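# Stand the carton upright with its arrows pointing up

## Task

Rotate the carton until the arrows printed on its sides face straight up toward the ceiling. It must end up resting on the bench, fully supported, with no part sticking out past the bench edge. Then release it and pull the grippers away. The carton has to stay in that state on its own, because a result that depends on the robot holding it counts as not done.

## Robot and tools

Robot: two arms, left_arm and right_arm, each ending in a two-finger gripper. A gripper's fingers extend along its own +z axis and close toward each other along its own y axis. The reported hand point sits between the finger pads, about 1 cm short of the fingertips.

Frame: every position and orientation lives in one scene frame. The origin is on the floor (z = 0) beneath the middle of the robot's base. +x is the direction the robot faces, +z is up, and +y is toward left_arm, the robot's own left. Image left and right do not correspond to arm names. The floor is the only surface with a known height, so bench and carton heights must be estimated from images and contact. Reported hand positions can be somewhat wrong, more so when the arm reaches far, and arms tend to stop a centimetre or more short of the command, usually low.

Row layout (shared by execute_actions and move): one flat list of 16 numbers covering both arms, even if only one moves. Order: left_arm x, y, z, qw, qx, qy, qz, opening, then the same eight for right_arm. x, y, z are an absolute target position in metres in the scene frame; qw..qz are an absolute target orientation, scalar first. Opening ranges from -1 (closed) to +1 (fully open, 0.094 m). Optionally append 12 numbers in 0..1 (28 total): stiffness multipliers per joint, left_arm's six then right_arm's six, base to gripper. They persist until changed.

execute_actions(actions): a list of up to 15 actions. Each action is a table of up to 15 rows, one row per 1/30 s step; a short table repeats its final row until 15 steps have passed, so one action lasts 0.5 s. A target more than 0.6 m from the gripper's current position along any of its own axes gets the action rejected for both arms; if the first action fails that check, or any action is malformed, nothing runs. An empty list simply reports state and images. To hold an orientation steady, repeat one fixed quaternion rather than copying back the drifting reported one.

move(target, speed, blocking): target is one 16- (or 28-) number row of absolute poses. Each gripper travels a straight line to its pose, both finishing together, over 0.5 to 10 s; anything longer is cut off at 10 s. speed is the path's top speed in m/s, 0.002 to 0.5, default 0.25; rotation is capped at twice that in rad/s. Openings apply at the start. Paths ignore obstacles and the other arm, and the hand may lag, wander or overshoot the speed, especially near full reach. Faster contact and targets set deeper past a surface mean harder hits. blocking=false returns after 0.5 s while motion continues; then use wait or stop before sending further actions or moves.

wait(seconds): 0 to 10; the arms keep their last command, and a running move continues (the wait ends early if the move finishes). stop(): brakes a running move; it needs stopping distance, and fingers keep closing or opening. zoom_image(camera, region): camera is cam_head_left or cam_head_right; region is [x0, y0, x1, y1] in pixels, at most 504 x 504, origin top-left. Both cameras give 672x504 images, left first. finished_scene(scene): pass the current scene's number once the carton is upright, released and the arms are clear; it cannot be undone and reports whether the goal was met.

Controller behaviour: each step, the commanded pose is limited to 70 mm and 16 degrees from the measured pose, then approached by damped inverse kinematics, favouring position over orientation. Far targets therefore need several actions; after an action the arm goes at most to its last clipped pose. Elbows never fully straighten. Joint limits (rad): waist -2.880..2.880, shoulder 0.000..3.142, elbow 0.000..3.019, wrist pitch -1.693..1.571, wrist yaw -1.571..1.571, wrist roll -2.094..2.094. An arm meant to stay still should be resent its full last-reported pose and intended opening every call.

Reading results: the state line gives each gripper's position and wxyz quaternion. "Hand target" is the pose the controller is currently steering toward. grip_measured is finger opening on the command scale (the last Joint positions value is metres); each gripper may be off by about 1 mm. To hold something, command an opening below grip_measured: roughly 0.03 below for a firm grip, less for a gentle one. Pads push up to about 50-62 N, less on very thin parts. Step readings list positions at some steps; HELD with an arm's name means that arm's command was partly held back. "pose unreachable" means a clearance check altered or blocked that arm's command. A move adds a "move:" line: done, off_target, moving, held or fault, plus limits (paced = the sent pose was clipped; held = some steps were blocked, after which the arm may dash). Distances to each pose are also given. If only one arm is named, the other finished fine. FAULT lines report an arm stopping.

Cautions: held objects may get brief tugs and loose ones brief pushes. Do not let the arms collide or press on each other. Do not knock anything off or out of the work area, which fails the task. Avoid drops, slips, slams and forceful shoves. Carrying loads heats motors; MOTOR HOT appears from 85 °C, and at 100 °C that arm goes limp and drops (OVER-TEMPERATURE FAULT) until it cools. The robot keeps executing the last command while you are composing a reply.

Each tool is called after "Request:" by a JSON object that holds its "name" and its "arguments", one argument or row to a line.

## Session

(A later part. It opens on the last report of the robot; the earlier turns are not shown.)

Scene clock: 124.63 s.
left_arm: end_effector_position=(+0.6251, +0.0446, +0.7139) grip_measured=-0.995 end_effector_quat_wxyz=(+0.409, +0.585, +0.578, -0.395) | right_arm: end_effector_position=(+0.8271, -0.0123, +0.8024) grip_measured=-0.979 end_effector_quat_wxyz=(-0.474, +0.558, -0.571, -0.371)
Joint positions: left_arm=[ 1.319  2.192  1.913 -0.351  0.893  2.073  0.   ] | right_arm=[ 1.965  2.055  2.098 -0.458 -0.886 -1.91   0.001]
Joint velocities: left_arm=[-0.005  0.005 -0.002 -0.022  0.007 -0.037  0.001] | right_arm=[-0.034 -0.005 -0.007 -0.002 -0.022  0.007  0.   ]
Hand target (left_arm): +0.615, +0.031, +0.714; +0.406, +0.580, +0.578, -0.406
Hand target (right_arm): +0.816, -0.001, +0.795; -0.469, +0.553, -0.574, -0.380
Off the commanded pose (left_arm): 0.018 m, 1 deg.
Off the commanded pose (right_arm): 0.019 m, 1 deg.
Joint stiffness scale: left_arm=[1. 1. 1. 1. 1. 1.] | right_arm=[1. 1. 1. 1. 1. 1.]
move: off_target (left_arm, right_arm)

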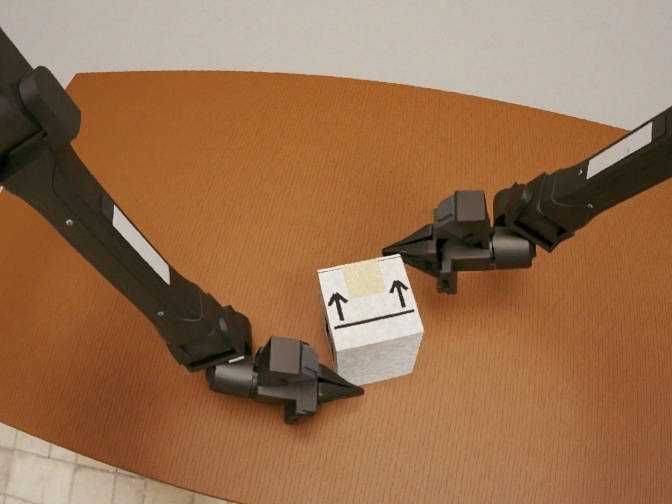

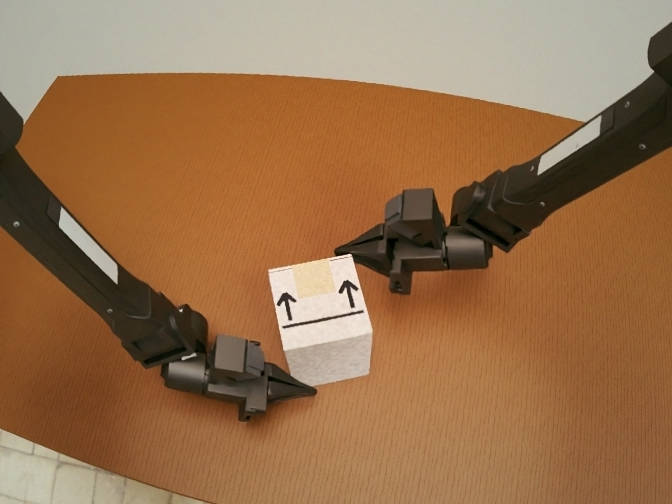

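Request:
{"name": "move", "arguments": {
  "target": [0.615,0.035,0.708,0.406,0.579,0.579,-0.406,-1,0.75,-0.005,0.795,0.43,-0.57,0.578,0.4,-1],
  "speed": 0.05
}}

Scene clock: 128.00 s.
left_arm: end_effector_position=(+0.6188, +0.0416, +0.7101) grip_measured=-0.995 end_effector_quat_wxyz=(+0.405, +0.582, +0.579, -0.401) | right_arm: end_effector_position=(+0.7997, -0.0202, +0.8070) grip_measured=-0.980 end_effector_quat_wxyz=(-0.452, +0.573, -0.575, -0.369)
Joint positions: left_arm=[ 1.319  2.209  1.929 -0.364  0.893  2.073  0.   ] | right_arm=[ 1.956  1.997  1.967 -0.417 -0.842 -1.935  0.001]
Joint velocities: left_arm=[-0.005 -0.015  0.012 -0.002 -0.007 -0.007 -0.001] | right_arm=[-0.024  0.005 -0.022  0.002 -0.051  0.037  0.001]
Hand target (left_arm): +0.615, +0.035, +0.708; +0.406, +0.579, +0.579, -0.406
Hand target (right_arm): +0.751, -0.005, +0.794; -0.429, +0.568, -0.577, -0.399
Off the commanded pose (left_arm): 0.008 m, 1 deg.
Off the commanded pose (right_arm): 0.053 m, 4 deg.
Joint stiffness scale: left_arm=[1. 1. 1. 1. 1. 1.] | right_arm=[1. 1. 1. 1. 1. 1.]
move: off_target (right_arm)

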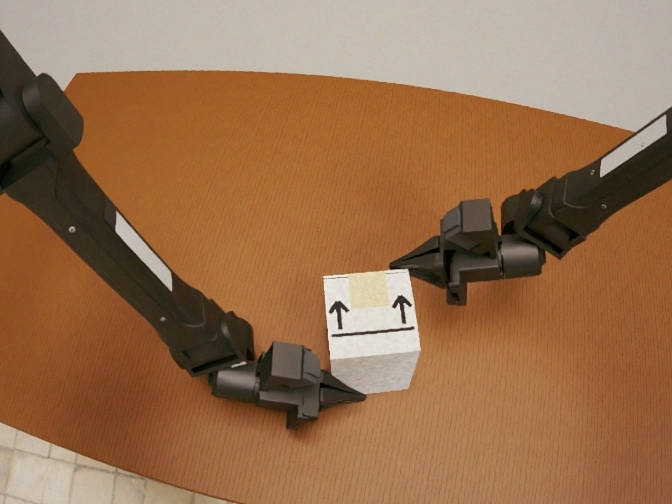

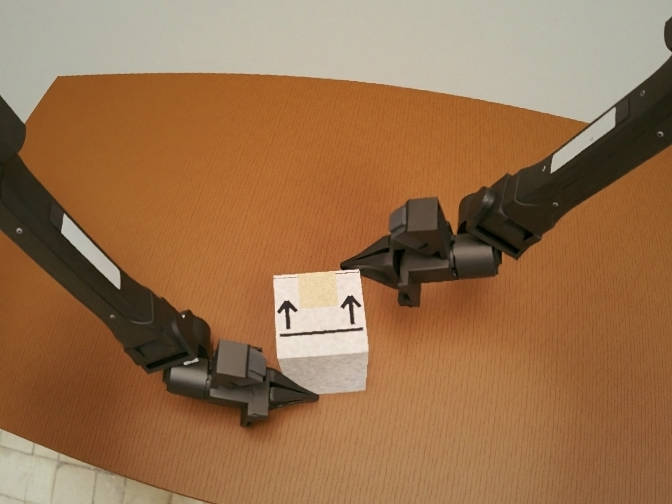

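Request:
{"name": "move", "arguments": {
  "target": [0.6,0.05,0.71,0.58,0.53,0.548,-0.3,-1,0.83,-0.04,0.87,0.2,-0.2,0.86,0.42,-1]
}}

Request:
{"name": "move", "arguments": {
  "target": [0.62,0.025,0.708,0.58,0.53,0.548,-0.3,-1,0.82,0.015,0.795,0,0,0.966,0.259,-1],
  "speed": 0.2
}}

Scene clock: 135.57 s.
left_arm: end_effector_position=(+0.6260, +0.0443, +0.7169) grip_measured=-0.995 end_effector_quat_wxyz=(+0.588, +0.531, +0.539, -0.286) | right_arm: end_effector_position=(+0.8252, -0.0419, +0.8641) grip_measured=-0.980 end_effector_quat_wxyz=(-0.196, +0.208, -0.861, -0.421)
Joint positions: left_arm=[1.351 2.302 1.858 0.329 1.208 1.843 0.   ] | right_arm=[ 2.026  1.738  1.629 -0.145 -0.514 -0.753  0.001]
Joint velocities: left_arm=[-0.015 -0.015 -0.002  0.012 -0.022 -0.007 -0.001] | right_arm=[-0.015 -0.024  0.012  0.007  0.007  0.037 -0.001]
Hand target (left_arm): +0.602, +0.050, +0.709; +0.578, +0.527, +0.549, -0.296
Hand target (right_arm): +0.829, -0.039, +0.870; +0.200, -0.201, +0.861, +0.422
Off the commanded pose (left_arm): 0.027 m, 2 deg.
Off the commanded pose (right_arm): 0.008 m, 1 deg.
Joint stiffness scale: left_arm=[1. 1. 1. 1. 1. 1.] | right_arm=[1. 1. 1. 1. 1. 1.]
move: off_target (left_arm)

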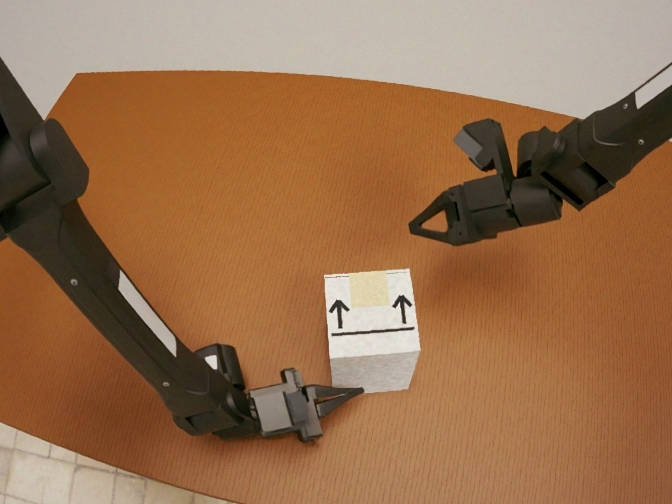

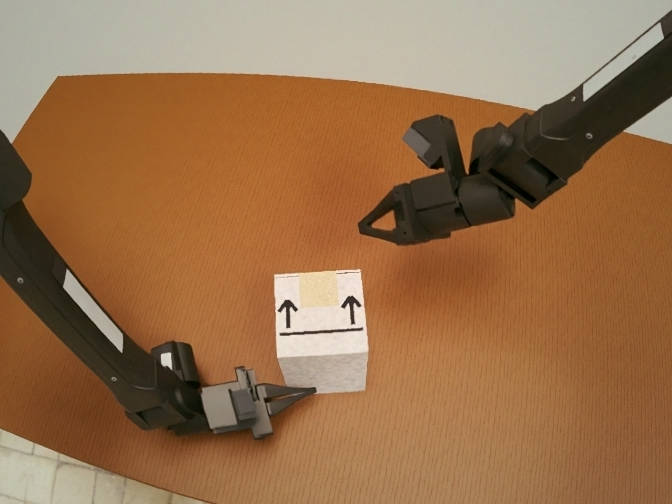

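Scene clock: 137.80 s.
left_arm: end_effector_position=(+0.6320, +0.0457, +0.7078) grip_measured=-0.995 end_effector_quat_wxyz=(+0.579, +0.534, +0.546, -0.286) | right_arm: end_effector_position=(+0.8248, +0.0051, +0.7941) grip_measured=-0.980 end_effector_quat_wxyz=(-0.006, +0.003, -0.967, -0.256)
Joint positions: left_arm=[1.351 2.311 1.894 0.294 1.186 1.843 0.   ] | right_arm=[ 2.154  1.924  1.871 -0.254  0.068 -0.219  0.001]
Joint velocities: left_arm=[-0.015 -0.015 -0.012 -0.022 -0.022 -0.051  0.   ] | right_arm=[-0.005  0.005  0.002 -0.002  0.007  0.022 -0.   ]
Hand target (left_arm): +0.620, +0.025, +0.709; +0.578, +0.528, +0.546, -0.299
Hand target (right_arm): +0.822, +0.014, +0.794; -0.001, +0.002, +0.966, +0.260
Off the commanded pose (left_arm): 0.024 m, 2 deg.
Off the commanded pose (right_arm): 0.011 m, 1 deg.
Joint stiffness scale: left_arm=[1. 1. 1. 1. 1. 1.] | right_arm=[1. 1. 1. 1. 1. 1.]
move: off_target (left_arm, right_arm)

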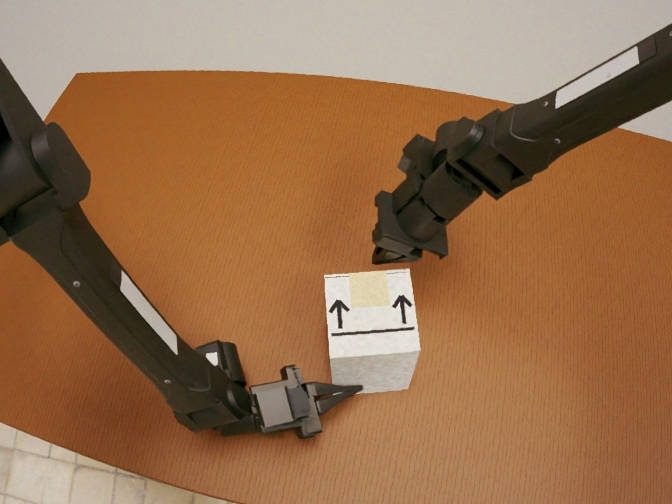

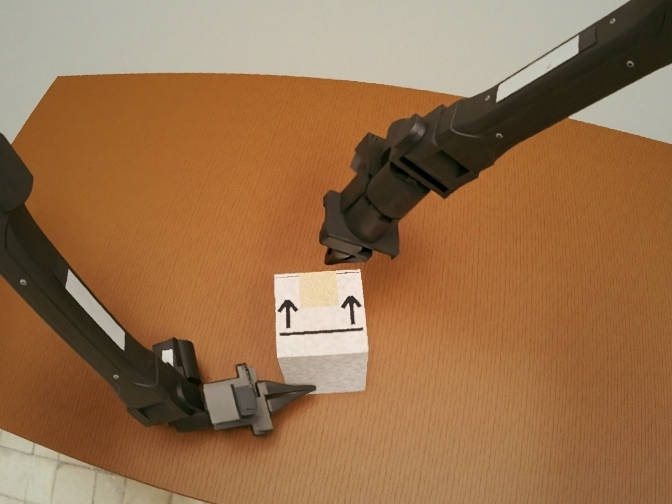

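Request:
{"name": "execute_actions", "arguments": {
  "actions": [
    [[0.625,0.025,0.705,0.58,0.53,0.548,-0.3,-1,0.79,0.015,0.795,0,0,0.966,0.259,-1]],
    [[0.63,0.025,0.705,0.58,0.53,0.548,-0.3,-1,0.76,0.02,0.805,0,0,0.966,0.259,-1]],
    [[0.635,0.025,0.705,0.58,0.53,0.548,-0.3,-1,0.735,0.02,0.82,0,0,0.966,0.259,-1]],
    [[0.635,0.025,0.705,0.58,0.53,0.548,-0.3,-1,0.715,0.02,0.835,0,0,0.966,0.259,-1]]
  ]
}}

Scene clock: 143.27 s.
left_arm: end_effector_position=(+0.6322, +0.0411, +0.7003) grip_measured=-0.995 end_effector_quat_wxyz=(+0.573, +0.531, +0.550, -0.294) | right_arm: end_effector_position=(+0.7153, +0.0188, +0.8322) grip_measured=-0.980 end_effector_quat_wxyz=(+0.000, +0.006, -0.966, -0.259)
Joint positions: left_arm=[1.347 2.333 1.936 0.252 1.18  1.843 0.   ] | right_arm=[ 2.168  1.823  1.462  0.038  0.078 -0.216  0.001]
Joint velocities: left_arm=[-0.015 -0.015 -0.002  0.007  0.007  0.051 -0.001] | right_arm=[-0.005 -0.005 -0.002 -0.017  0.037 -0.095  0.001]
Hand target (left_arm): +0.635, +0.025, +0.705; +0.578, +0.528, +0.546, -0.299
Hand target (right_arm): +0.715, +0.021, +0.833; -0.000, +0.001, +0.966, +0.259
Off the commanded pose (left_arm): 0.017 m, 1 deg.
Off the commanded pose (right_arm): 0.003 m, 1 deg.
Joint stiffness scale: left_arm=[1. 1. 1. 1. 1. 1.] | right_arm=[1. 1. 1. 1. 1. 1.]
Step readings (end_effector_position; steps 1 to 15: 1st action; 16 to 30: 2nd action; 31 to 45: 3rd action; 46 to 60: 4th action):
0: left_arm (+0.6320, +0.0457, +0.7078) | right_arm (+0.8260, +0.0048, +0.7941)
1: left_arm (+0.6326, +0.0458, +0.7073) | right_arm (+0.8232, +0.0057, +0.7940)
2: left_arm (+0.6325, +0.0456, +0.7063) | right_arm (+0.8210, +0.0053, +0.7955)
4: left_arm (+0.6324, +0.0452, +0.7045) | right_arm (+0.8092, +0.0073, +0.7972)
8: left_arm (+0.6308, +0.0434, +0.7036) | right_arm (+0.8063, +0.0090, +0.7975)
15: left_arm (+0.6306, +0.0434, +0.7035) | right_arm (+0.8064, +0.0090, +0.7975)
16: left_arm (+0.6311, +0.0435, +0.7034) | right_arm (+0.8044, +0.0092, +0.7980)
17: left_arm (+0.6311, +0.0435, +0.7031) | right_arm (+0.8024, +0.0080, +0.8005)
19: left_arm (+0.6312, +0.0435, +0.7027) | right_arm (+0.7955, +0.0067, +0.8056)
23: left_arm (+0.6303, +0.0425, +0.7026) | right_arm (+0.7936, +0.0060, +0.8083)
30: left_arm (+0.6302, +0.0425, +0.7026) | right_arm (+0.7936, +0.0061, +0.8083)
31: left_arm (+0.6305, +0.0426, +0.7025) | right_arm (+0.7919, +0.0057, +0.8092)
32: left_arm (+0.6303, +0.0424, +0.7023) | right_arm (+0.7893, +0.0047, +0.8120)
34: left_arm (+0.6287, +0.0418, +0.7019) | right_arm (+0.7818, +0.0040, +0.8190)
38: left_arm (+0.6274, +0.0413, +0.7011) | right_arm (+0.7754, +0.0053, +0.8237)
45: left_arm (+0.6277, +0.0414, +0.7010) | right_arm (+0.7768, +0.0052, +0.8238)
46: left_arm (+0.6277, +0.0414, +0.7010) | right_arm (+0.7760, +0.0049, +0.8247)
47: left_arm (+0.6277, +0.0413, +0.7010) | right_arm (+0.7739, +0.0045, +0.8276)
49: left_arm (+0.6270, +0.0411, +0.7008) | right_arm (+0.7658, +0.0043, +0.8342)
53: left_arm (+0.6316, +0.0412, +0.7004) | right_arm (+0.7364, +0.0103, +0.8368)
60: end_effector_position above

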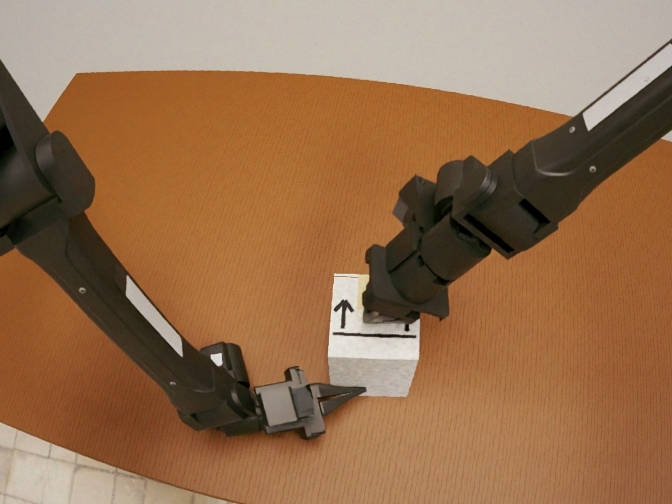

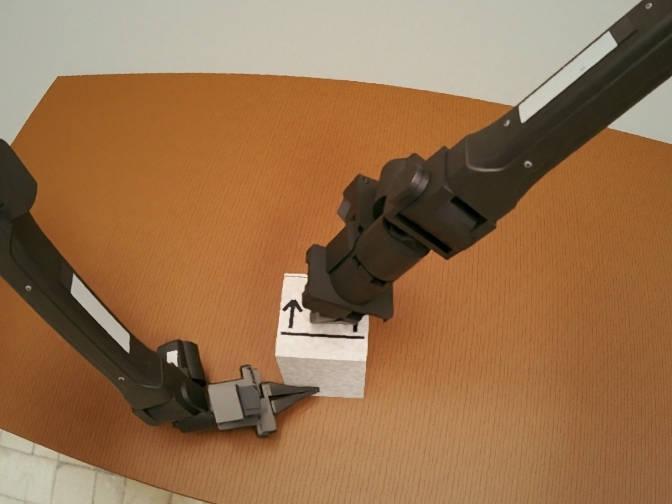

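Request:
{"name": "execute_actions", "arguments": {
  "actions": [
    [[0.63,0.025,0.697,0.58,0.53,0.548,-0.3,-1,0.76,0.02,0.86,0,0,0.966,0.259,-1]],
    [[0.63,0.025,0.697,0.58,0.53,0.548,-0.3,-1,0.815,0.02,0.85,-0.1,0.03,0.96,0.257,-1]],
    [[0.63,0.025,0.697,0.58,0.53,0.548,-0.3,-1,0.815,0.02,0.8,-0.13,0.035,0.957,0.256,-1]],
    [[0.63,0.025,0.697,0.58,0.53,0.548,-0.3,-1,0.8,0.02,0.775,-0.13,0.035,0.957,0.256,-1]],
    [[0.635,0.025,0.697,0.58,0.53,0.548,-0.3,-1,0.77,0.025,0.775,-0.13,0.035,0.957,0.256,-1]],
    [[0.64,0.025,0.697,0.58,0.53,0.548,-0.3,-1,0.745,0.03,0.78,-0.13,0.035,0.957,0.256,-1]],
    [[0.64,0.025,0.697,0.58,0.53,0.548,-0.3,-1,0.72,0.035,0.79,-0.13,0.035,0.957,0.256,-1]]
  ]
}}

Scene clock: 150.40 s.
left_arm: end_effector_position=(+0.6269, +0.0374, +0.6919) grip_measured=-0.995 end_effector_quat_wxyz=(+0.569, +0.529, +0.553, -0.301) | right_arm: end_effector_position=(+0.7662, +0.0225, +0.8007) grip_measured=-0.980 end_effector_quat_wxyz=(+0.096, -0.044, -0.960, -0.258)
Joint positions: left_arm=[1.347 2.36  1.974 0.222 1.179 1.843 0.   ] | right_arm=[ 2.167  1.931  1.828 -0.379  0.097 -0.055  0.001]
Joint velocities: left_arm=[ 0.005  0.015 -0.002 -0.022 -0.007  0.022 -0.001] | right_arm=[-0.015 -0.005 -0.002  0.007 -0.037 -0.037 -0.001]
Hand target (left_arm): +0.640, +0.025, +0.697; +0.578, +0.528, +0.546, -0.299
Hand target (right_arm): +0.720, +0.036, +0.790; -0.130, +0.035, +0.957, +0.256
Off the commanded pose (left_arm): 0.019 m, 1 deg.
Off the commanded pose (right_arm): 0.049 m, 4 deg.
Joint stiffness scale: left_arm=[1. 1. 1. 1. 1. 1.] | right_arm=[1. 1. 1. 1. 1. 1.]
Step readings (end_effector_position; steps 1 to 15: 1st action; 16 to 30: 2nd action; 31 to 45: 3rd action; 46 to 60: 4th action; 61 to 75: 5th action; 76 to 90: 6th action; 91 to 105: 7th action):
0: left_arm (+0.6322, +0.0411, +0.7003) | right_arm (+0.7153, +0.0188, +0.8322)
1: left_arm (+0.6332, +0.0413, +0.6999) | right_arm (+0.7156, +0.0173, +0.8325)
2: left_arm (+0.6333, +0.0410, +0.6987) | right_arm (+0.7143, +0.0167, +0.8335)
4: left_arm (+0.6328, +0.0403, +0.6963) | right_arm (+0.7209, +0.0179, +0.8391)
8: left_arm (+0.6331, +0.0401, +0.6952) | right_arm (+0.7470, +0.0198, +0.8538)
15: left_arm (+0.6330, +0.0401, +0.6952) | right_arm (+0.7671, +0.0159, +0.8625)
16: left_arm (+0.6330, +0.0401, +0.6952) | right_arm (+0.7666, +0.0144, +0.8608)
17: left_arm (+0.6330, +0.0401, +0.6952) | right_arm (+0.7653, +0.0158, +0.8568)
19: left_arm (+0.6330, +0.0401, +0.6952) | right_arm (+0.7838, +0.0171, +0.8490)
23: left_arm (+0.6330, +0.0401, +0.6952) | right_arm (+0.8225, +0.0086, +0.8479)
30: left_arm (+0.6330, +0.0401, +0.6952) | right_arm (+0.8303, +0.0040, +0.8516)
31: left_arm (+0.6330, +0.0401, +0.6952) | right_arm (+0.8298, +0.0066, +0.8500)
32: left_arm (+0.6330, +0.0401, +0.6952) | right_arm (+0.8344, +0.0102, +0.8450)
34: left_arm (+0.6330, +0.0401, +0.6952) | right_arm (+0.8440, +0.0154, +0.8301)
38: left_arm (+0.6330, +0.0401, +0.6952) | right_arm (+0.8309, +0.0220, +0.8120)
45: left_arm (+0.6330, +0.0401, +0.6952) | right_arm (+0.8066, +0.0304, +0.8031)
46: left_arm (+0.6330, +0.0401, +0.6952) | right_arm (+0.8062, +0.0314, +0.8026)
47: left_arm (+0.6330, +0.0401, +0.6952) | right_arm (+0.8083, +0.0319, +0.8015)
49: left_arm (+0.6330, +0.0401, +0.6952) | right_arm (+0.8103, +0.0298, +0.7970)
53: left_arm (+0.6330, +0.0401, +0.6952) | right_arm (+0.8069, +0.0235, +0.7891)
60: left_arm (+0.6330, +0.0401, +0.6952) | right_arm (+0.8014, +0.0221, +0.7844)
61: left_arm (+0.6333, +0.0401, +0.6951) | right_arm (+0.7988, +0.0236, +0.7835)
62: left_arm (+0.6334, +0.0401, +0.6949) | right_arm (+0.7979, +0.0236, +0.7841)
64: left_arm (+0.6324, +0.0397, +0.6946) | right_arm (+0.7959, +0.0237, +0.7852)
68: left_arm (+0.6328, +0.0398, +0.6944) | right_arm (+0.7983, +0.0236, +0.7848)
75: left_arm (+0.6330, +0.0399, +0.6944) | right_arm (+0.7996, +0.0234, +0.7847)
76: left_arm (+0.6335, +0.0400, +0.6942) | right_arm (+0.7982, +0.0237, +0.7847)
77: left_arm (+0.6330, +0.0398, +0.6941) | right_arm (+0.7969, +0.0229, +0.7863)
79: left_arm (+0.6317, +0.0393, +0.6937) | right_arm (+0.7909, +0.0219, +0.7900)
83: left_arm (+0.6311, +0.0390, +0.6932) | right_arm (+0.7878, +0.0215, +0.7919)
90: left_arm (+0.6311, +0.0390, +0.6932) | right_arm (+0.7889, +0.0214, +0.7916)
91: left_arm (+0.6311, +0.0390, +0.6932) | right_arm (+0.7872, +0.0216, +0.7918)
92: left_arm (+0.6310, +0.0389, +0.6932) | right_arm (+0.7853, +0.0209, +0.7936)
94: left_arm (+0.6295, +0.0384, +0.6929) | right_arm (+0.7765, +0.0203, +0.7982)
98: left_arm (+0.6272, +0.0375, +0.6921) | right_arm (+0.7668, +0.0223, +0.8009)
105: end_effector_position above

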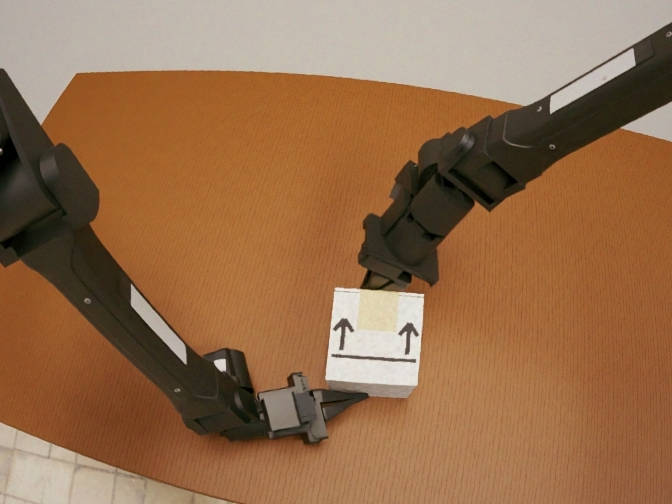

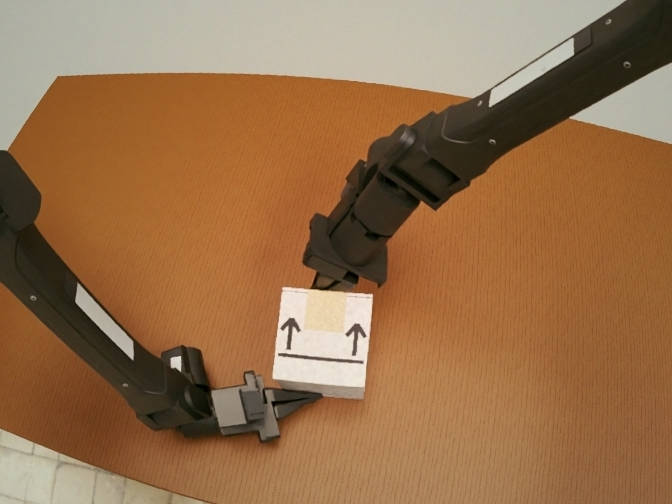

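Request:
{"name": "execute_actions", "arguments": {
  "actions": [
    [[0.64,0.025,0.697,0.58,0.53,0.548,-0.3,-1,0.705,0.035,0.805,-0.06,0.016,0.964,0.258,-1]],
    [[0.64,0.025,0.697,0.58,0.53,0.548,-0.3,-1,0.69,0.035,0.815,0,0,0.966,0.259,-1]],
    [[0.64,0.025,0.697,0.58,0.53,0.548,-0.3,-1,0.675,0.03,0.825,0.06,-0.016,0.964,0.258,-1]]
  ]
}}

Scene clock: 154.20 s.
left_arm: end_effector_position=(+0.6197, +0.0388, +0.6860) grip_measured=-0.996 end_effector_quat_wxyz=(+0.562, +0.530, +0.558, -0.301) | right_arm: end_effector_position=(+0.7177, +0.0249, +0.8349) grip_measured=-0.980 end_effector_quat_wxyz=(-0.090, -0.000, -0.962, -0.256)
Joint positions: left_arm=[1.352 2.372 1.98  0.221 1.169 1.843 0.   ] | right_arm=[ 2.169  1.844  1.377  0.318  0.041 -0.261  0.001]
Joint velocities: left_arm=[-0.005 -0.005  0.007 -0.002  0.007  0.051 -0.001] | right_arm=[ 0.015 -0.005  0.007  0.002 -0.007 -0.022  0.   ]
Hand target (left_arm): +0.640, +0.025, +0.697; +0.578, +0.528, +0.546, -0.299
Hand target (right_arm): +0.675, +0.031, +0.825; +0.060, -0.016, +0.964, +0.258
Off the commanded pose (left_arm): 0.027 m, 2 deg.
Off the commanded pose (right_arm): 0.044 m, 4 deg.
Joint stiffness scale: left_arm=[1. 1. 1. 1. 1. 1.] | right_arm=[1. 1. 1. 1. 1. 1.]
Step readings (end_effector_position; steps 1 to 15: 1st action; 16 to 30: 2nd action; 31 to 45: 3rd action):
0: left_arm (+0.6269, +0.0374, +0.6919) | right_arm (+0.7662, +0.0225, +0.8007)
1: left_arm (+0.6271, +0.0375, +0.6919) | right_arm (+0.7658, +0.0227, +0.8006)
2: left_arm (+0.6271, +0.0375, +0.6918) | right_arm (+0.7658, +0.0210, +0.8031)
4: left_arm (+0.6259, +0.0371, +0.6914) | right_arm (+0.7557, +0.0193, +0.8094)
8: left_arm (+0.6219, +0.0356, +0.6901) | right_arm (+0.7468, +0.0226, +0.8127)
15: left_arm (+0.6228, +0.0358, +0.6899) | right_arm (+0.7485, +0.0223, +0.8124)
16: left_arm (+0.6228, +0.0358, +0.6899) | right_arm (+0.7488, +0.0228, +0.8131)
17: left_arm (+0.6230, +0.0359, +0.6899) | right_arm (+0.7496, +0.0220, +0.8154)
19: left_arm (+0.6224, +0.0357, +0.6898) | right_arm (+0.7419, +0.0220, +0.8198)
23: left_arm (+0.6197, +0.0363, +0.6883) | right_arm (+0.7330, +0.0235, +0.8218)
30: left_arm (+0.6205, +0.0365, +0.6882) | right_arm (+0.7351, +0.0231, +0.8218)
31: left_arm (+0.6205, +0.0365, +0.6882) | right_arm (+0.7357, +0.0241, +0.8234)
32: left_arm (+0.6209, +0.0366, +0.6881) | right_arm (+0.7364, +0.0235, +0.8266)
34: left_arm (+0.6212, +0.0367, +0.6880) | right_arm (+0.7284, +0.0240, +0.8315)
38: left_arm (+0.6197, +0.0388, +0.6860) | right_arm (+0.7164, +0.0251, +0.8346)
45: end_effector_position above

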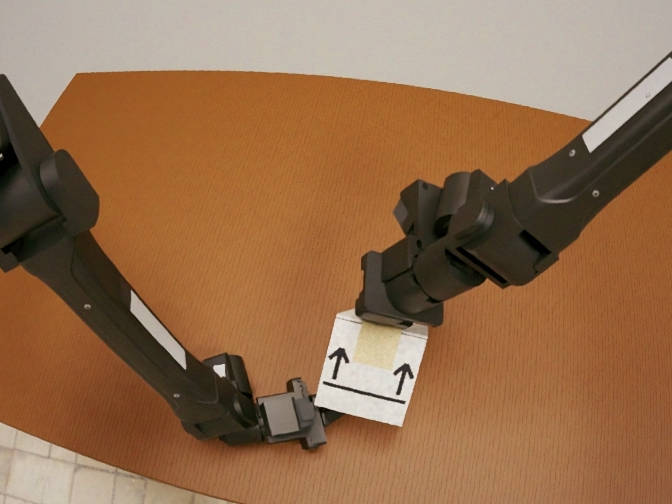

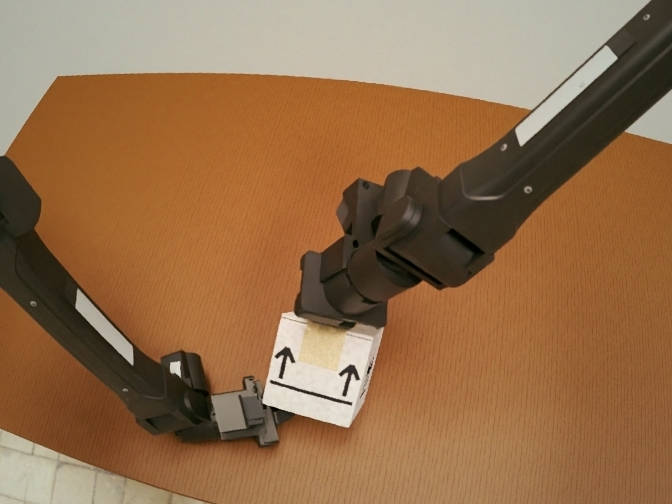

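Request:
{"name": "execute_actions", "arguments": {
  "actions": [
    [[0.61,0.035,0.70,0.58,0.53,0.548,-0.3,-1,0.67,0.025,0.83,0.06,-0.016,0.964,0.258,-1]],
    [[0.59,0.04,0.71,0.58,0.53,0.548,-0.3,-1,0.655,0.025,0.835,0.09,-0.024,0.962,0.258,-1]],
    [[0.575,0.045,0.715,0.58,0.53,0.548,-0.3,-1,0.64,0.025,0.84,0.12,-0.032,0.958,0.257,-1]]
  ]
}}

Scene clock: 158.23 s.
left_arm: end_effector_position=(+0.5684, +0.0374, +0.7125) grip_measured=-0.996 end_effector_quat_wxyz=(+0.574, +0.524, +0.550, -0.307) | right_arm: end_effector_position=(+0.6694, +0.0295, +0.8477) grip_measured=-0.980 end_effector_quat_wxyz=(-0.138, +0.021, -0.955, -0.262)
Joint positions: left_arm=[1.367 2.347 1.804 0.363 1.216 1.854 0.   ] | right_arm=[ 2.158  1.873  1.227  0.572 -0.011 -0.329  0.001]
Joint velocities: left_arm=[-0.005  0.005 -0.012 -0.002  0.022  0.007 -0.   ] | right_arm=[-0.005 -0.015 -0.007 -0.007  0.022 -0.037  0.001]
Hand target (left_arm): +0.575, +0.045, +0.715; +0.578, +0.528, +0.546, -0.299
Hand target (right_arm): +0.640, +0.026, +0.840; +0.120, -0.032, +0.958, +0.257
Off the commanded pose (left_arm): 0.010 m, 1 deg.
Off the commanded pose (right_arm): 0.031 m, 3 deg.
Joint stiffness scale: left_arm=[1. 1. 1. 1. 1. 1.] | right_arm=[1. 1. 1. 1. 1. 1.]
Step readings (end_effector_position; steps 1 to 15: 1st action; 16 to 30: 2nd action; 31 to 45: 3rd action):
0: left_arm (+0.6197, +0.0388, +0.6860) | right_arm (+0.7177, +0.0249, +0.8349)
1: left_arm (+0.6178, +0.0385, +0.6872) | right_arm (+0.7173, +0.0251, +0.8351)
2: left_arm (+0.6157, +0.0381, +0.6898) | right_arm (+0.7167, +0.0251, +0.8358)
4: left_arm (+0.6097, +0.0362, +0.6933) | right_arm (+0.7113, +0.0262, +0.8367)
8: left_arm (+0.5997, +0.0340, +0.6955) | right_arm (+0.6995, +0.0282, +0.8384)
15: left_arm (+0.5993, +0.0339, +0.6957) | right_arm (+0.6995, +0.0282, +0.8384)
16: left_arm (+0.5974, +0.0334, +0.6972) | right_arm (+0.7005, +0.0284, +0.8397)
17: left_arm (+0.5963, +0.0335, +0.7009) | right_arm (+0.7011, +0.0273, +0.8412)
19: left_arm (+0.5913, +0.0327, +0.7062) | right_arm (+0.6960, +0.0267, +0.8435)
23: left_arm (+0.5822, +0.0327, +0.7078) | right_arm (+0.6851, +0.0284, +0.8440)
30: left_arm (+0.5814, +0.0334, +0.7077) | right_arm (+0.6846, +0.0286, +0.8438)
31: left_arm (+0.5803, +0.0334, +0.7085) | right_arm (+0.6856, +0.0289, +0.8452)
32: left_arm (+0.5796, +0.0333, +0.7106) | right_arm (+0.6869, +0.0277, +0.8470)
34: left_arm (+0.5768, +0.0328, +0.7134) | right_arm (+0.6813, +0.0264, +0.8488)
38: left_arm (+0.5698, +0.0348, +0.7134) | right_arm (+0.6720, +0.0284, +0.8482)
45: end_effector_position above

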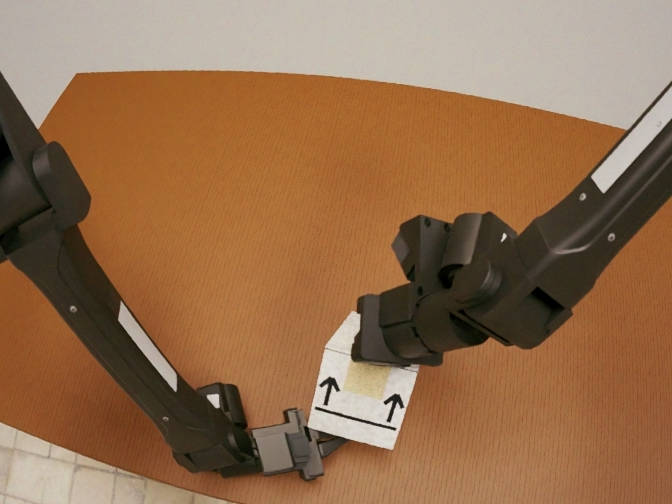

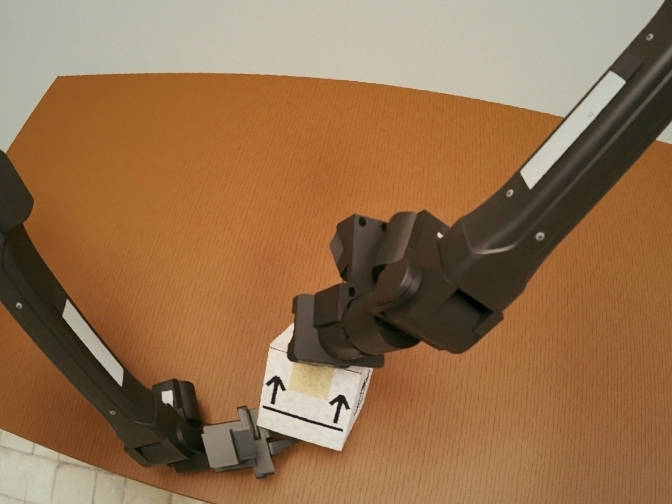

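Request:
{"name": "execute_actions", "arguments": {
  "actions": [
    [[0.565,0.055,0.705,0.58,0.53,0.548,-0.3,-1,0.635,0.025,0.845,0.12,-0.032,0.958,0.257,-1]],
    [[0.555,0.065,0.697,0.58,0.53,0.548,-0.3,-1,0.63,0.025,0.85,0.12,-0.032,0.958,0.257,-1]]
  ]
}}

Scene clock: 162.03 s.
left_arm: end_effector_position=(+0.5673, +0.0639, +0.7012) grip_measured=-0.996 end_effector_quat_wxyz=(+0.581, +0.530, +0.544, -0.294) | right_arm: end_effector_position=(+0.6475, +0.0304, +0.8532) grip_measured=-0.980 end_effector_quat_wxyz=(-0.128, +0.025, -0.956, -0.262)
Joint positions: left_arm=[1.404 2.36  1.838 0.36  1.253 1.871 0.   ] | right_arm=[ 2.158  1.875  1.182  0.599 -0.006 -0.33   0.001]
Joint velocities: left_arm=[ 0.005  0.005 -0.002  0.017  0.022  0.022  0.001] | right_arm=[-0.015  0.005 -0.007 -0.012 -0.022  0.037  0.001]
Hand target (left_arm): +0.555, +0.065, +0.697; +0.578, +0.528, +0.546, -0.299
Hand target (right_arm): +0.630, +0.026, +0.850; +0.120, -0.032, +0.958, +0.257
Off the commanded pose (left_arm): 0.013 m, 1 deg.
Off the commanded pose (right_arm): 0.019 m, 1 deg.
Joint stiffness scale: left_arm=[1. 1. 1. 1. 1. 1.] | right_arm=[1. 1. 1. 1. 1. 1.]
Step readings (end_effector_position; steps 1 to 15: 1st action; 16 to 30: 2nd action):
0: left_arm (+0.5684, +0.0374, +0.7125) | right_arm (+0.6694, +0.0295, +0.8477)
1: left_arm (+0.5687, +0.0382, +0.7130) | right_arm (+0.6693, +0.0293, +0.8480)
2: left_arm (+0.5692, +0.0384, +0.7137) | right_arm (+0.6689, +0.0291, +0.8484)
4: left_arm (+0.5702, +0.0410, +0.7126) | right_arm (+0.6671, +0.0290, +0.8492)
8: left_arm (+0.5713, +0.0471, +0.7098) | right_arm (+0.6619, +0.0295, +0.8502)
15: left_arm (+0.5709, +0.0497, +0.7087) | right_arm (+0.6587, +0.0302, +0.8502)
16: left_arm (+0.5711, +0.0503, +0.7091) | right_arm (+0.6584, +0.0300, +0.8504)
17: left_arm (+0.5716, +0.0507, +0.7091) | right_arm (+0.6577, +0.0297, +0.8507)
19: left_arm (+0.5717, +0.0531, +0.7070) | right_arm (+0.6542, +0.0297, +0.8516)
23: left_arm (+0.5696, +0.0589, +0.7037) | right_arm (+0.6477, +0.0304, +0.8531)
30: end_effector_position above

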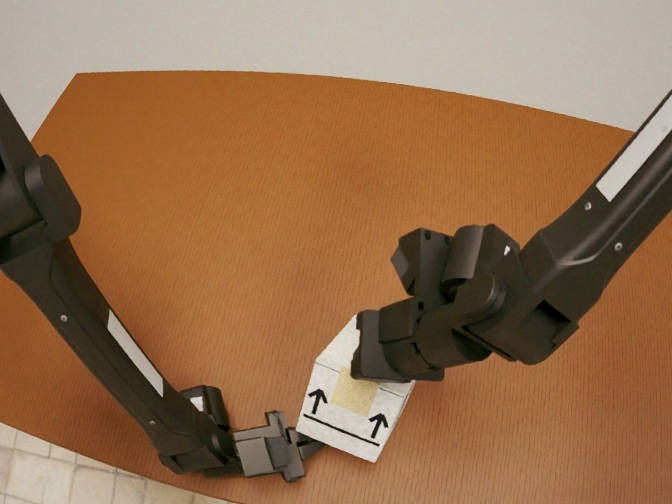

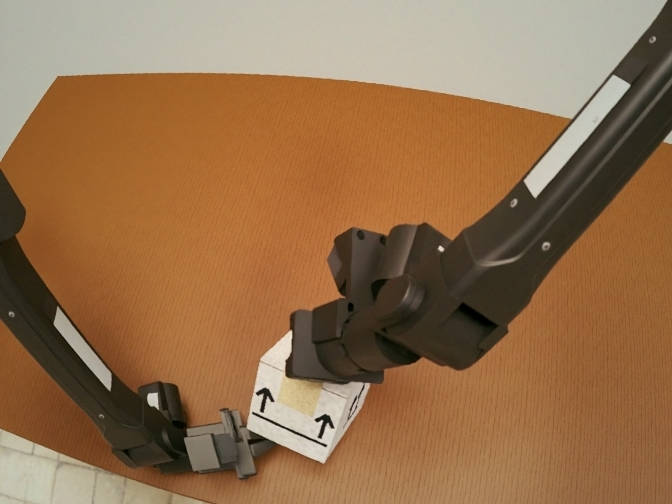

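Past balance, resting on the left finger. Lift right away, ease left down and out.

Request:
{"name": "move", "arguments": {
  "target": [0.55,0.12,0.688,0.58,0.53,0.548,-0.3,-1,0.65,0.0,0.9,0.12,-0.032,0.958,0.257,-1],
  "speed": 0.04
}}

Request:
{"name": "move", "arguments": {
  "target": [0.56,0.22,0.74,0.58,0.53,0.548,-0.3,-1,0.65,-0.2,0.93,0.12,-0.032,0.958,0.257,-1]
}}

Scene clock: 166.40 s.
left_arm: end_effector_position=(+0.5559, +0.1142, +0.6897) grip_measured=-0.996 end_effector_quat_wxyz=(+0.576, +0.528, +0.549, -0.297) | right_arm: end_effector_position=(+0.6603, -0.0038, +0.8925) grip_measured=-0.980 end_effector_quat_wxyz=(-0.131, +0.022, -0.959, -0.251)
Joint positions: left_arm=[1.474 2.36  1.866 0.283 1.313 1.909 0.   ] | right_arm=[ 2.158  1.735  1.061  0.592  0.014 -0.33   0.001]
Joint velocities: left_arm=[ 0.005 -0.015  0.007 -0.002  0.051 -0.11  -0.   ] | right_arm=[ 0.005  0.005  0.017  0.017  0.007  0.022 -0.   ]
Hand target (left_arm): +0.556, +0.113, +0.690; +0.576, +0.529, +0.548, -0.297
Hand target (right_arm): +0.649, +0.001, +0.900; +0.120, -0.032, +0.958, +0.257
Off the commanded pose (left_arm): 0.008 m, 0 deg.
Off the commanded pose (right_arm): 0.013 m, 2 deg.
Joint stiffness scale: left_arm=[1. 1. 1. 1. 1. 1.] | right_arm=[1. 1. 1. 1. 1. 1.]
move: held (left_arm), off_target (right_arm); limits=held; held on 10 of 54 steps (left_arm), including the last (left_arm)
pose unreachable (left arm): on one or more control steps of this call, first in action 0 (counted from 0), this arm could not follow its commanded pose, so it was not sent that pose on those steps. On the call's last step it was still not sent that pose. It may still have moved: this result reports where it is.
cause: the commanded pose would bring two parts of the arm too close to each other (its wrist (the part past joint 4) and its wrist camera, with joints 5 (wrist yaw) and 6 (wrist roll) between them).

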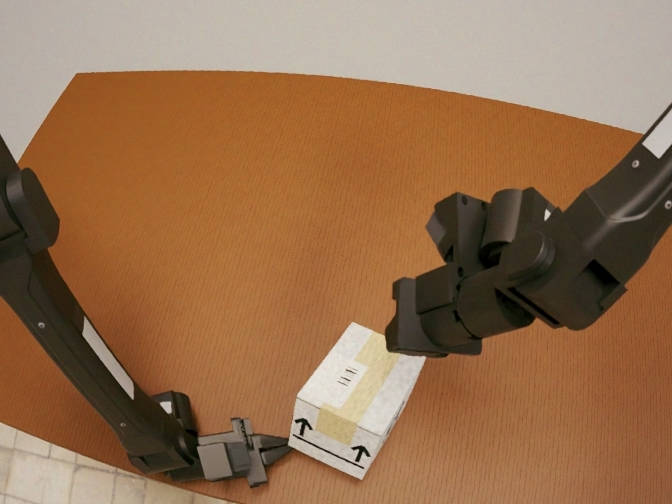

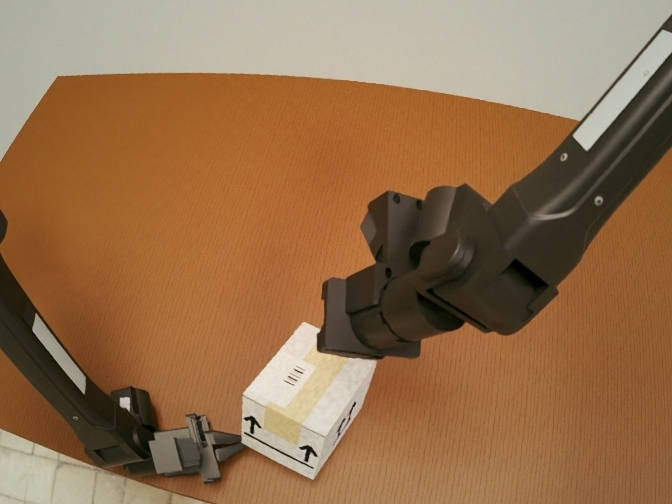

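Scene clock: 167.63 s.
left_arm: end_effector_position=(+0.5556, +0.1145, +0.6897) grip_measured=-0.996 end_effector_quat_wxyz=(+0.575, +0.528, +0.549, -0.297) | right_arm: end_effector_position=(+0.6619, -0.2072, +0.9290) grip_measured=-0.980 end_effector_quat_wxyz=(-0.133, +0.029, -0.959, -0.249)
Joint positions: left_arm=[1.474 2.36  1.865 0.283 1.313 1.908 0.   ] | right_arm=[ 1.81   1.373  0.873  0.415 -0.329 -0.374  0.001]
Joint velocities: left_arm=[-0.005  0.005  0.007 -0.007 -0.022  0.007 -0.   ] | right_arm=[-0.015 -0.015 -0.012 -0.037  0.022 -0.022  0.   ]
Hand target (left_arm): +0.556, +0.114, +0.690; +0.576, +0.528, +0.549, -0.297
Hand target (right_arm): +0.648, -0.201, +0.933; +0.121, -0.036, +0.958, +0.256
Off the commanded pose (left_arm): 0.117 m, 1 deg; position clipped at the last step of the last action.
Off the commanded pose (right_arm): 0.014 m, 2 deg.
Joint stiffness scale: left_arm=[1. 1. 1. 1. 1. 1.] | right_arm=[1. 1. 1. 1. 1. 1.]
move: held (left_arm), off_target (right_arm); limits=paced,held; held on 33 of 37 steps (left_arm), including the last (left_arm)
pose unreachable (left arm): on one or more control steps of this call, first in action 0 (counted from 0), this arm could not follow its commanded pose, so it was not sent that pose on those steps. On the call's last step it was still not sent that pose. It may still have moved: this result reports where it is.
cause: the commanded pose would bring two parts of the arm too close to each other (its wrist (the part past joint 4) and its wrist camera, with joints 5 (wrist yaw) and 6 (wrist roll) between them).

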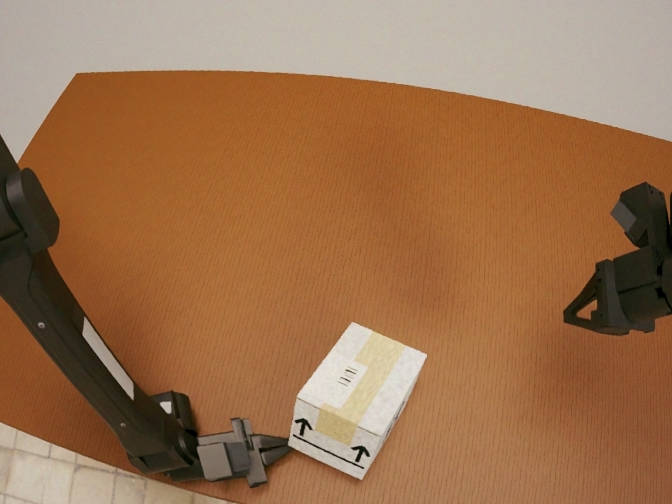

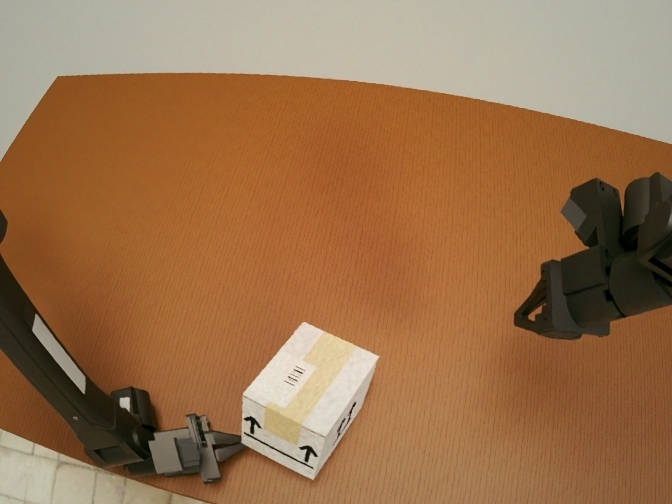

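Tip may still be under the corner; pitch the gripper down while retreating.

Request:
{"name": "move", "arguments": {
  "target": [0.55,0.24,0.75,0.5,0.44,0.64,-0.38,-1,0.65,-0.2,0.93,0.12,-0.032,0.958,0.257,-1],
  "speed": 0.12
}}

Scene clock: 170.67 s.
left_arm: end_effector_position=(+0.5515, +0.1206, +0.6880) grip_measured=-0.995 end_effector_quat_wxyz=(+0.567, +0.527, +0.558, -0.300) | right_arm: end_effector_position=(+0.6618, -0.2071, +0.9290) grip_measured=-0.980 end_effector_quat_wxyz=(-0.133, +0.030, -0.959, -0.249)
Joint positions: left_arm=[1.483 2.357 1.856 0.283 1.305 1.897 0.   ] | right_arm=[ 1.81   1.373  0.873  0.415 -0.33  -0.376  0.001]
Joint velocities: left_arm=[-0.005 -0.005 -0.002  0.007  0.022 -0.037 -0.002] | right_arm=[ 0.015  0.005 -0.012 -0.002  0.007 -0.007  0.   ]
Hand target (left_arm): +0.553, +0.117, +0.690; +0.571, +0.524, +0.555, -0.302
Hand target (right_arm): +0.650, -0.200, +0.930; +0.120, -0.032, +0.958, +0.257
Off the commanded pose (left_arm): 0.135 m, 18 deg; position and orientation clipped at the last step of the last action.
Off the commanded pose (right_arm): 0.014 m, 2 deg.
Joint stiffness scale: left_arm=[1. 1. 1. 1. 1. 1.] | right_arm=[1. 1. 1. 1. 1. 1.]
move: held (left_arm), off_target (right_arm); limits=paced,held; held on 43 of 50 steps (left_arm), including the last (left_arm)
pose unreachable (left arm): on one or more control steps of this call, first in action 0 (counted from 0), this arm could not follow its commanded pose, so it was not sent that pose on those steps. On the call's last step it was still not sent that pose. It may still have moved: this result reports where it is.
cause: the commanded pose would bring two parts of the arm too close to each other (its wrist (the part past joint 4) and its wrist camera, with joints 5 (wrist yaw) and 6 (wrist roll) between them).

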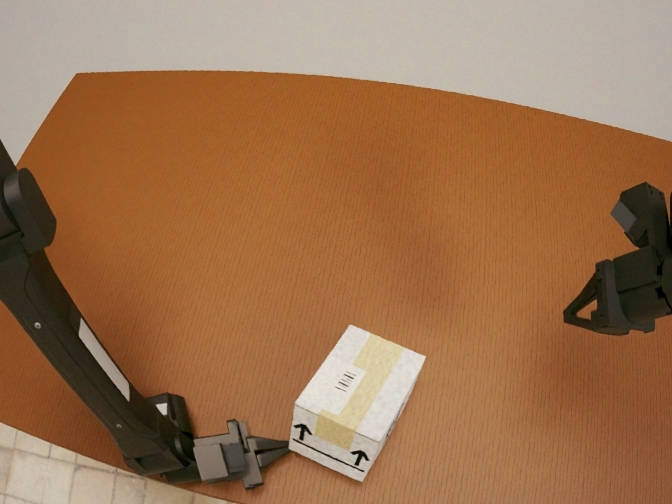

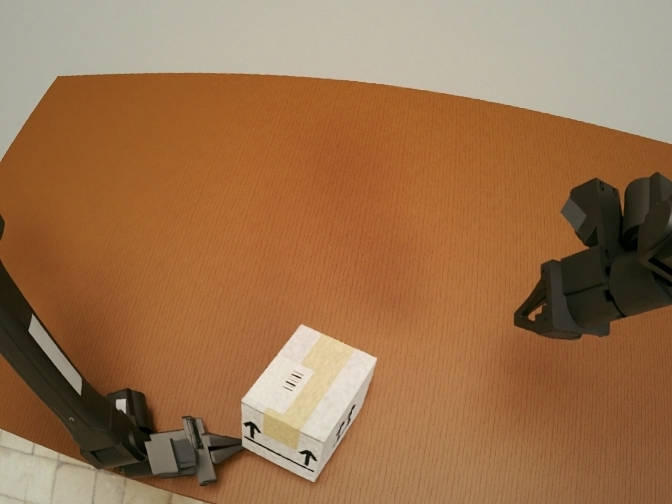

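Request:
{"name": "move", "arguments": {
  "target": [0.555,0.15,0.70,0.35,0.4,0.78,-0.33,-1,0.65,-0.2,0.93,0.12,-0.032,0.958,0.257,-1],
  "speed": 0.25
}}

Request:
{"name": "move", "arguments": {
  "target": [0.56,0.28,0.84,0.2,0.2,0.93,-0.23,-1,0.65,-0.2,0.93,0.12,-0.032,0.958,0.257,-1]
}}

Scene clock: 174.70 s.
left_arm: end_effector_position=(+0.5486, +0.1546, +0.6931) grip_measured=-0.995 end_effector_quat_wxyz=(+0.351, +0.406, +0.778, -0.327) | right_arm: end_effector_position=(+0.6618, -0.2071, +0.9290) grip_measured=-0.980 end_effector_quat_wxyz=(-0.133, +0.030, -0.959, -0.249)
Joint positions: left_arm=[1.487 2.182 1.563 0.452 0.916 1.305 0.   ] | right_arm=[ 1.81   1.373  0.873  0.415 -0.33  -0.376  0.001]
Joint velocities: left_arm=[-0.015 -0.015 -0.017  0.007 -0.007 -0.066 -0.   ] | right_arm=[-0.015 -0.005  0.007 -0.012 -0.051 -0.037 -0.   ]
Hand target (left_arm): +0.554, +0.150, +0.701; +0.349, +0.401, +0.779, -0.331
Hand target (right_arm): +0.650, -0.200, +0.930; +0.120, -0.032, +0.958, +0.257
Off the commanded pose (left_arm): 0.010 m, 1 deg.
Off the commanded pose (right_arm): 0.014 m, 2 deg.
Joint stiffness scale: left_arm=[1. 1. 1. 1. 1. 1.] | right_arm=[1. 1. 1. 1. 1. 1.]
move: off_target (right_arm)

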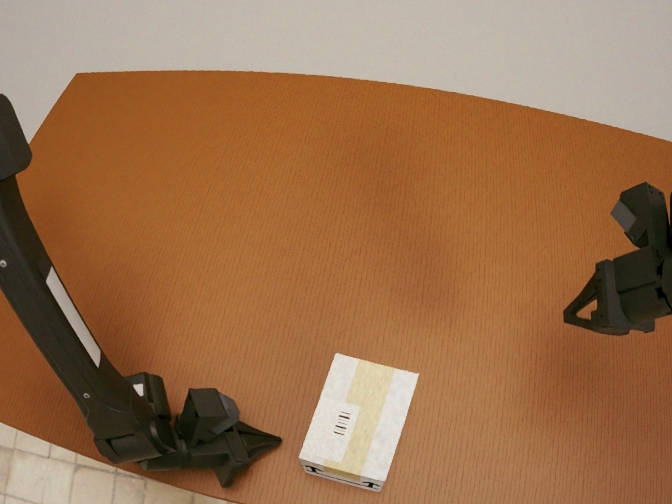

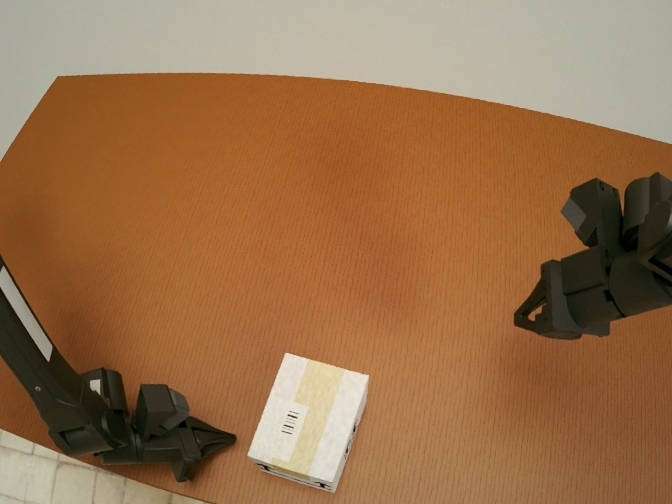

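Scene clock: 176.47 s.
left_arm: end_effector_position=(+0.5665, +0.2734, +0.8369) grip_measured=-0.995 end_effector_quat_wxyz=(+0.208, +0.206, +0.927, -0.233) | right_arm: end_effector_position=(+0.6618, -0.2071, +0.9290) grip_measured=-0.980 end_effector_quat_wxyz=(-0.133, +0.030, -0.959, -0.249)
Joint positions: left_arm=[1.579 1.7   0.969 0.68  0.634 0.759 0.   ] | right_arm=[ 1.81   1.373  0.873  0.415 -0.33  -0.376  0.001]
Joint velocities: left_arm=[-0.005 -0.015 -0.017  0.017  0.007 -0.007 -0.   ] | right_arm=[-0.015 -0.015 -0.022 -0.027 -0.022  0.007 -0.001]
Hand target (left_arm): +0.559, +0.278, +0.842; +0.199, +0.200, +0.931, -0.231
Hand target (right_arm): +0.650, -0.200, +0.930; +0.120, -0.032, +0.958, +0.257
Off the commanded pose (left_arm): 0.010 m, 1 deg.
Off the commanded pose (right_arm): 0.014 m, 2 deg.
Joint stiffness scale: left_arm=[1. 1. 1. 1. 1. 1.] | right_arm=[1. 1. 1. 1. 1. 1.]
move: off_target (right_arm)

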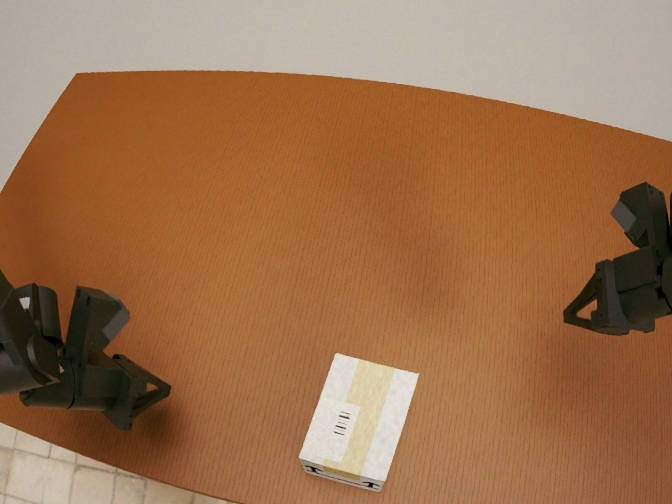

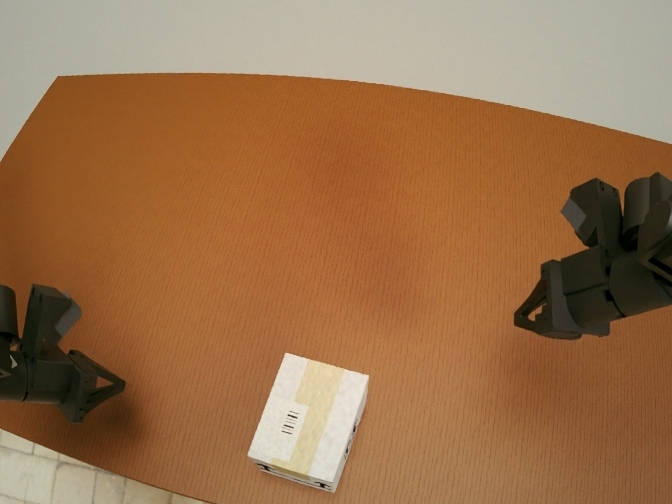

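Upright, with table visible between the carton and the near edge.

Request:
{"name": "finished_scene", "arguments": {
  "scene": 2
}}

The scene is finished: the task was done.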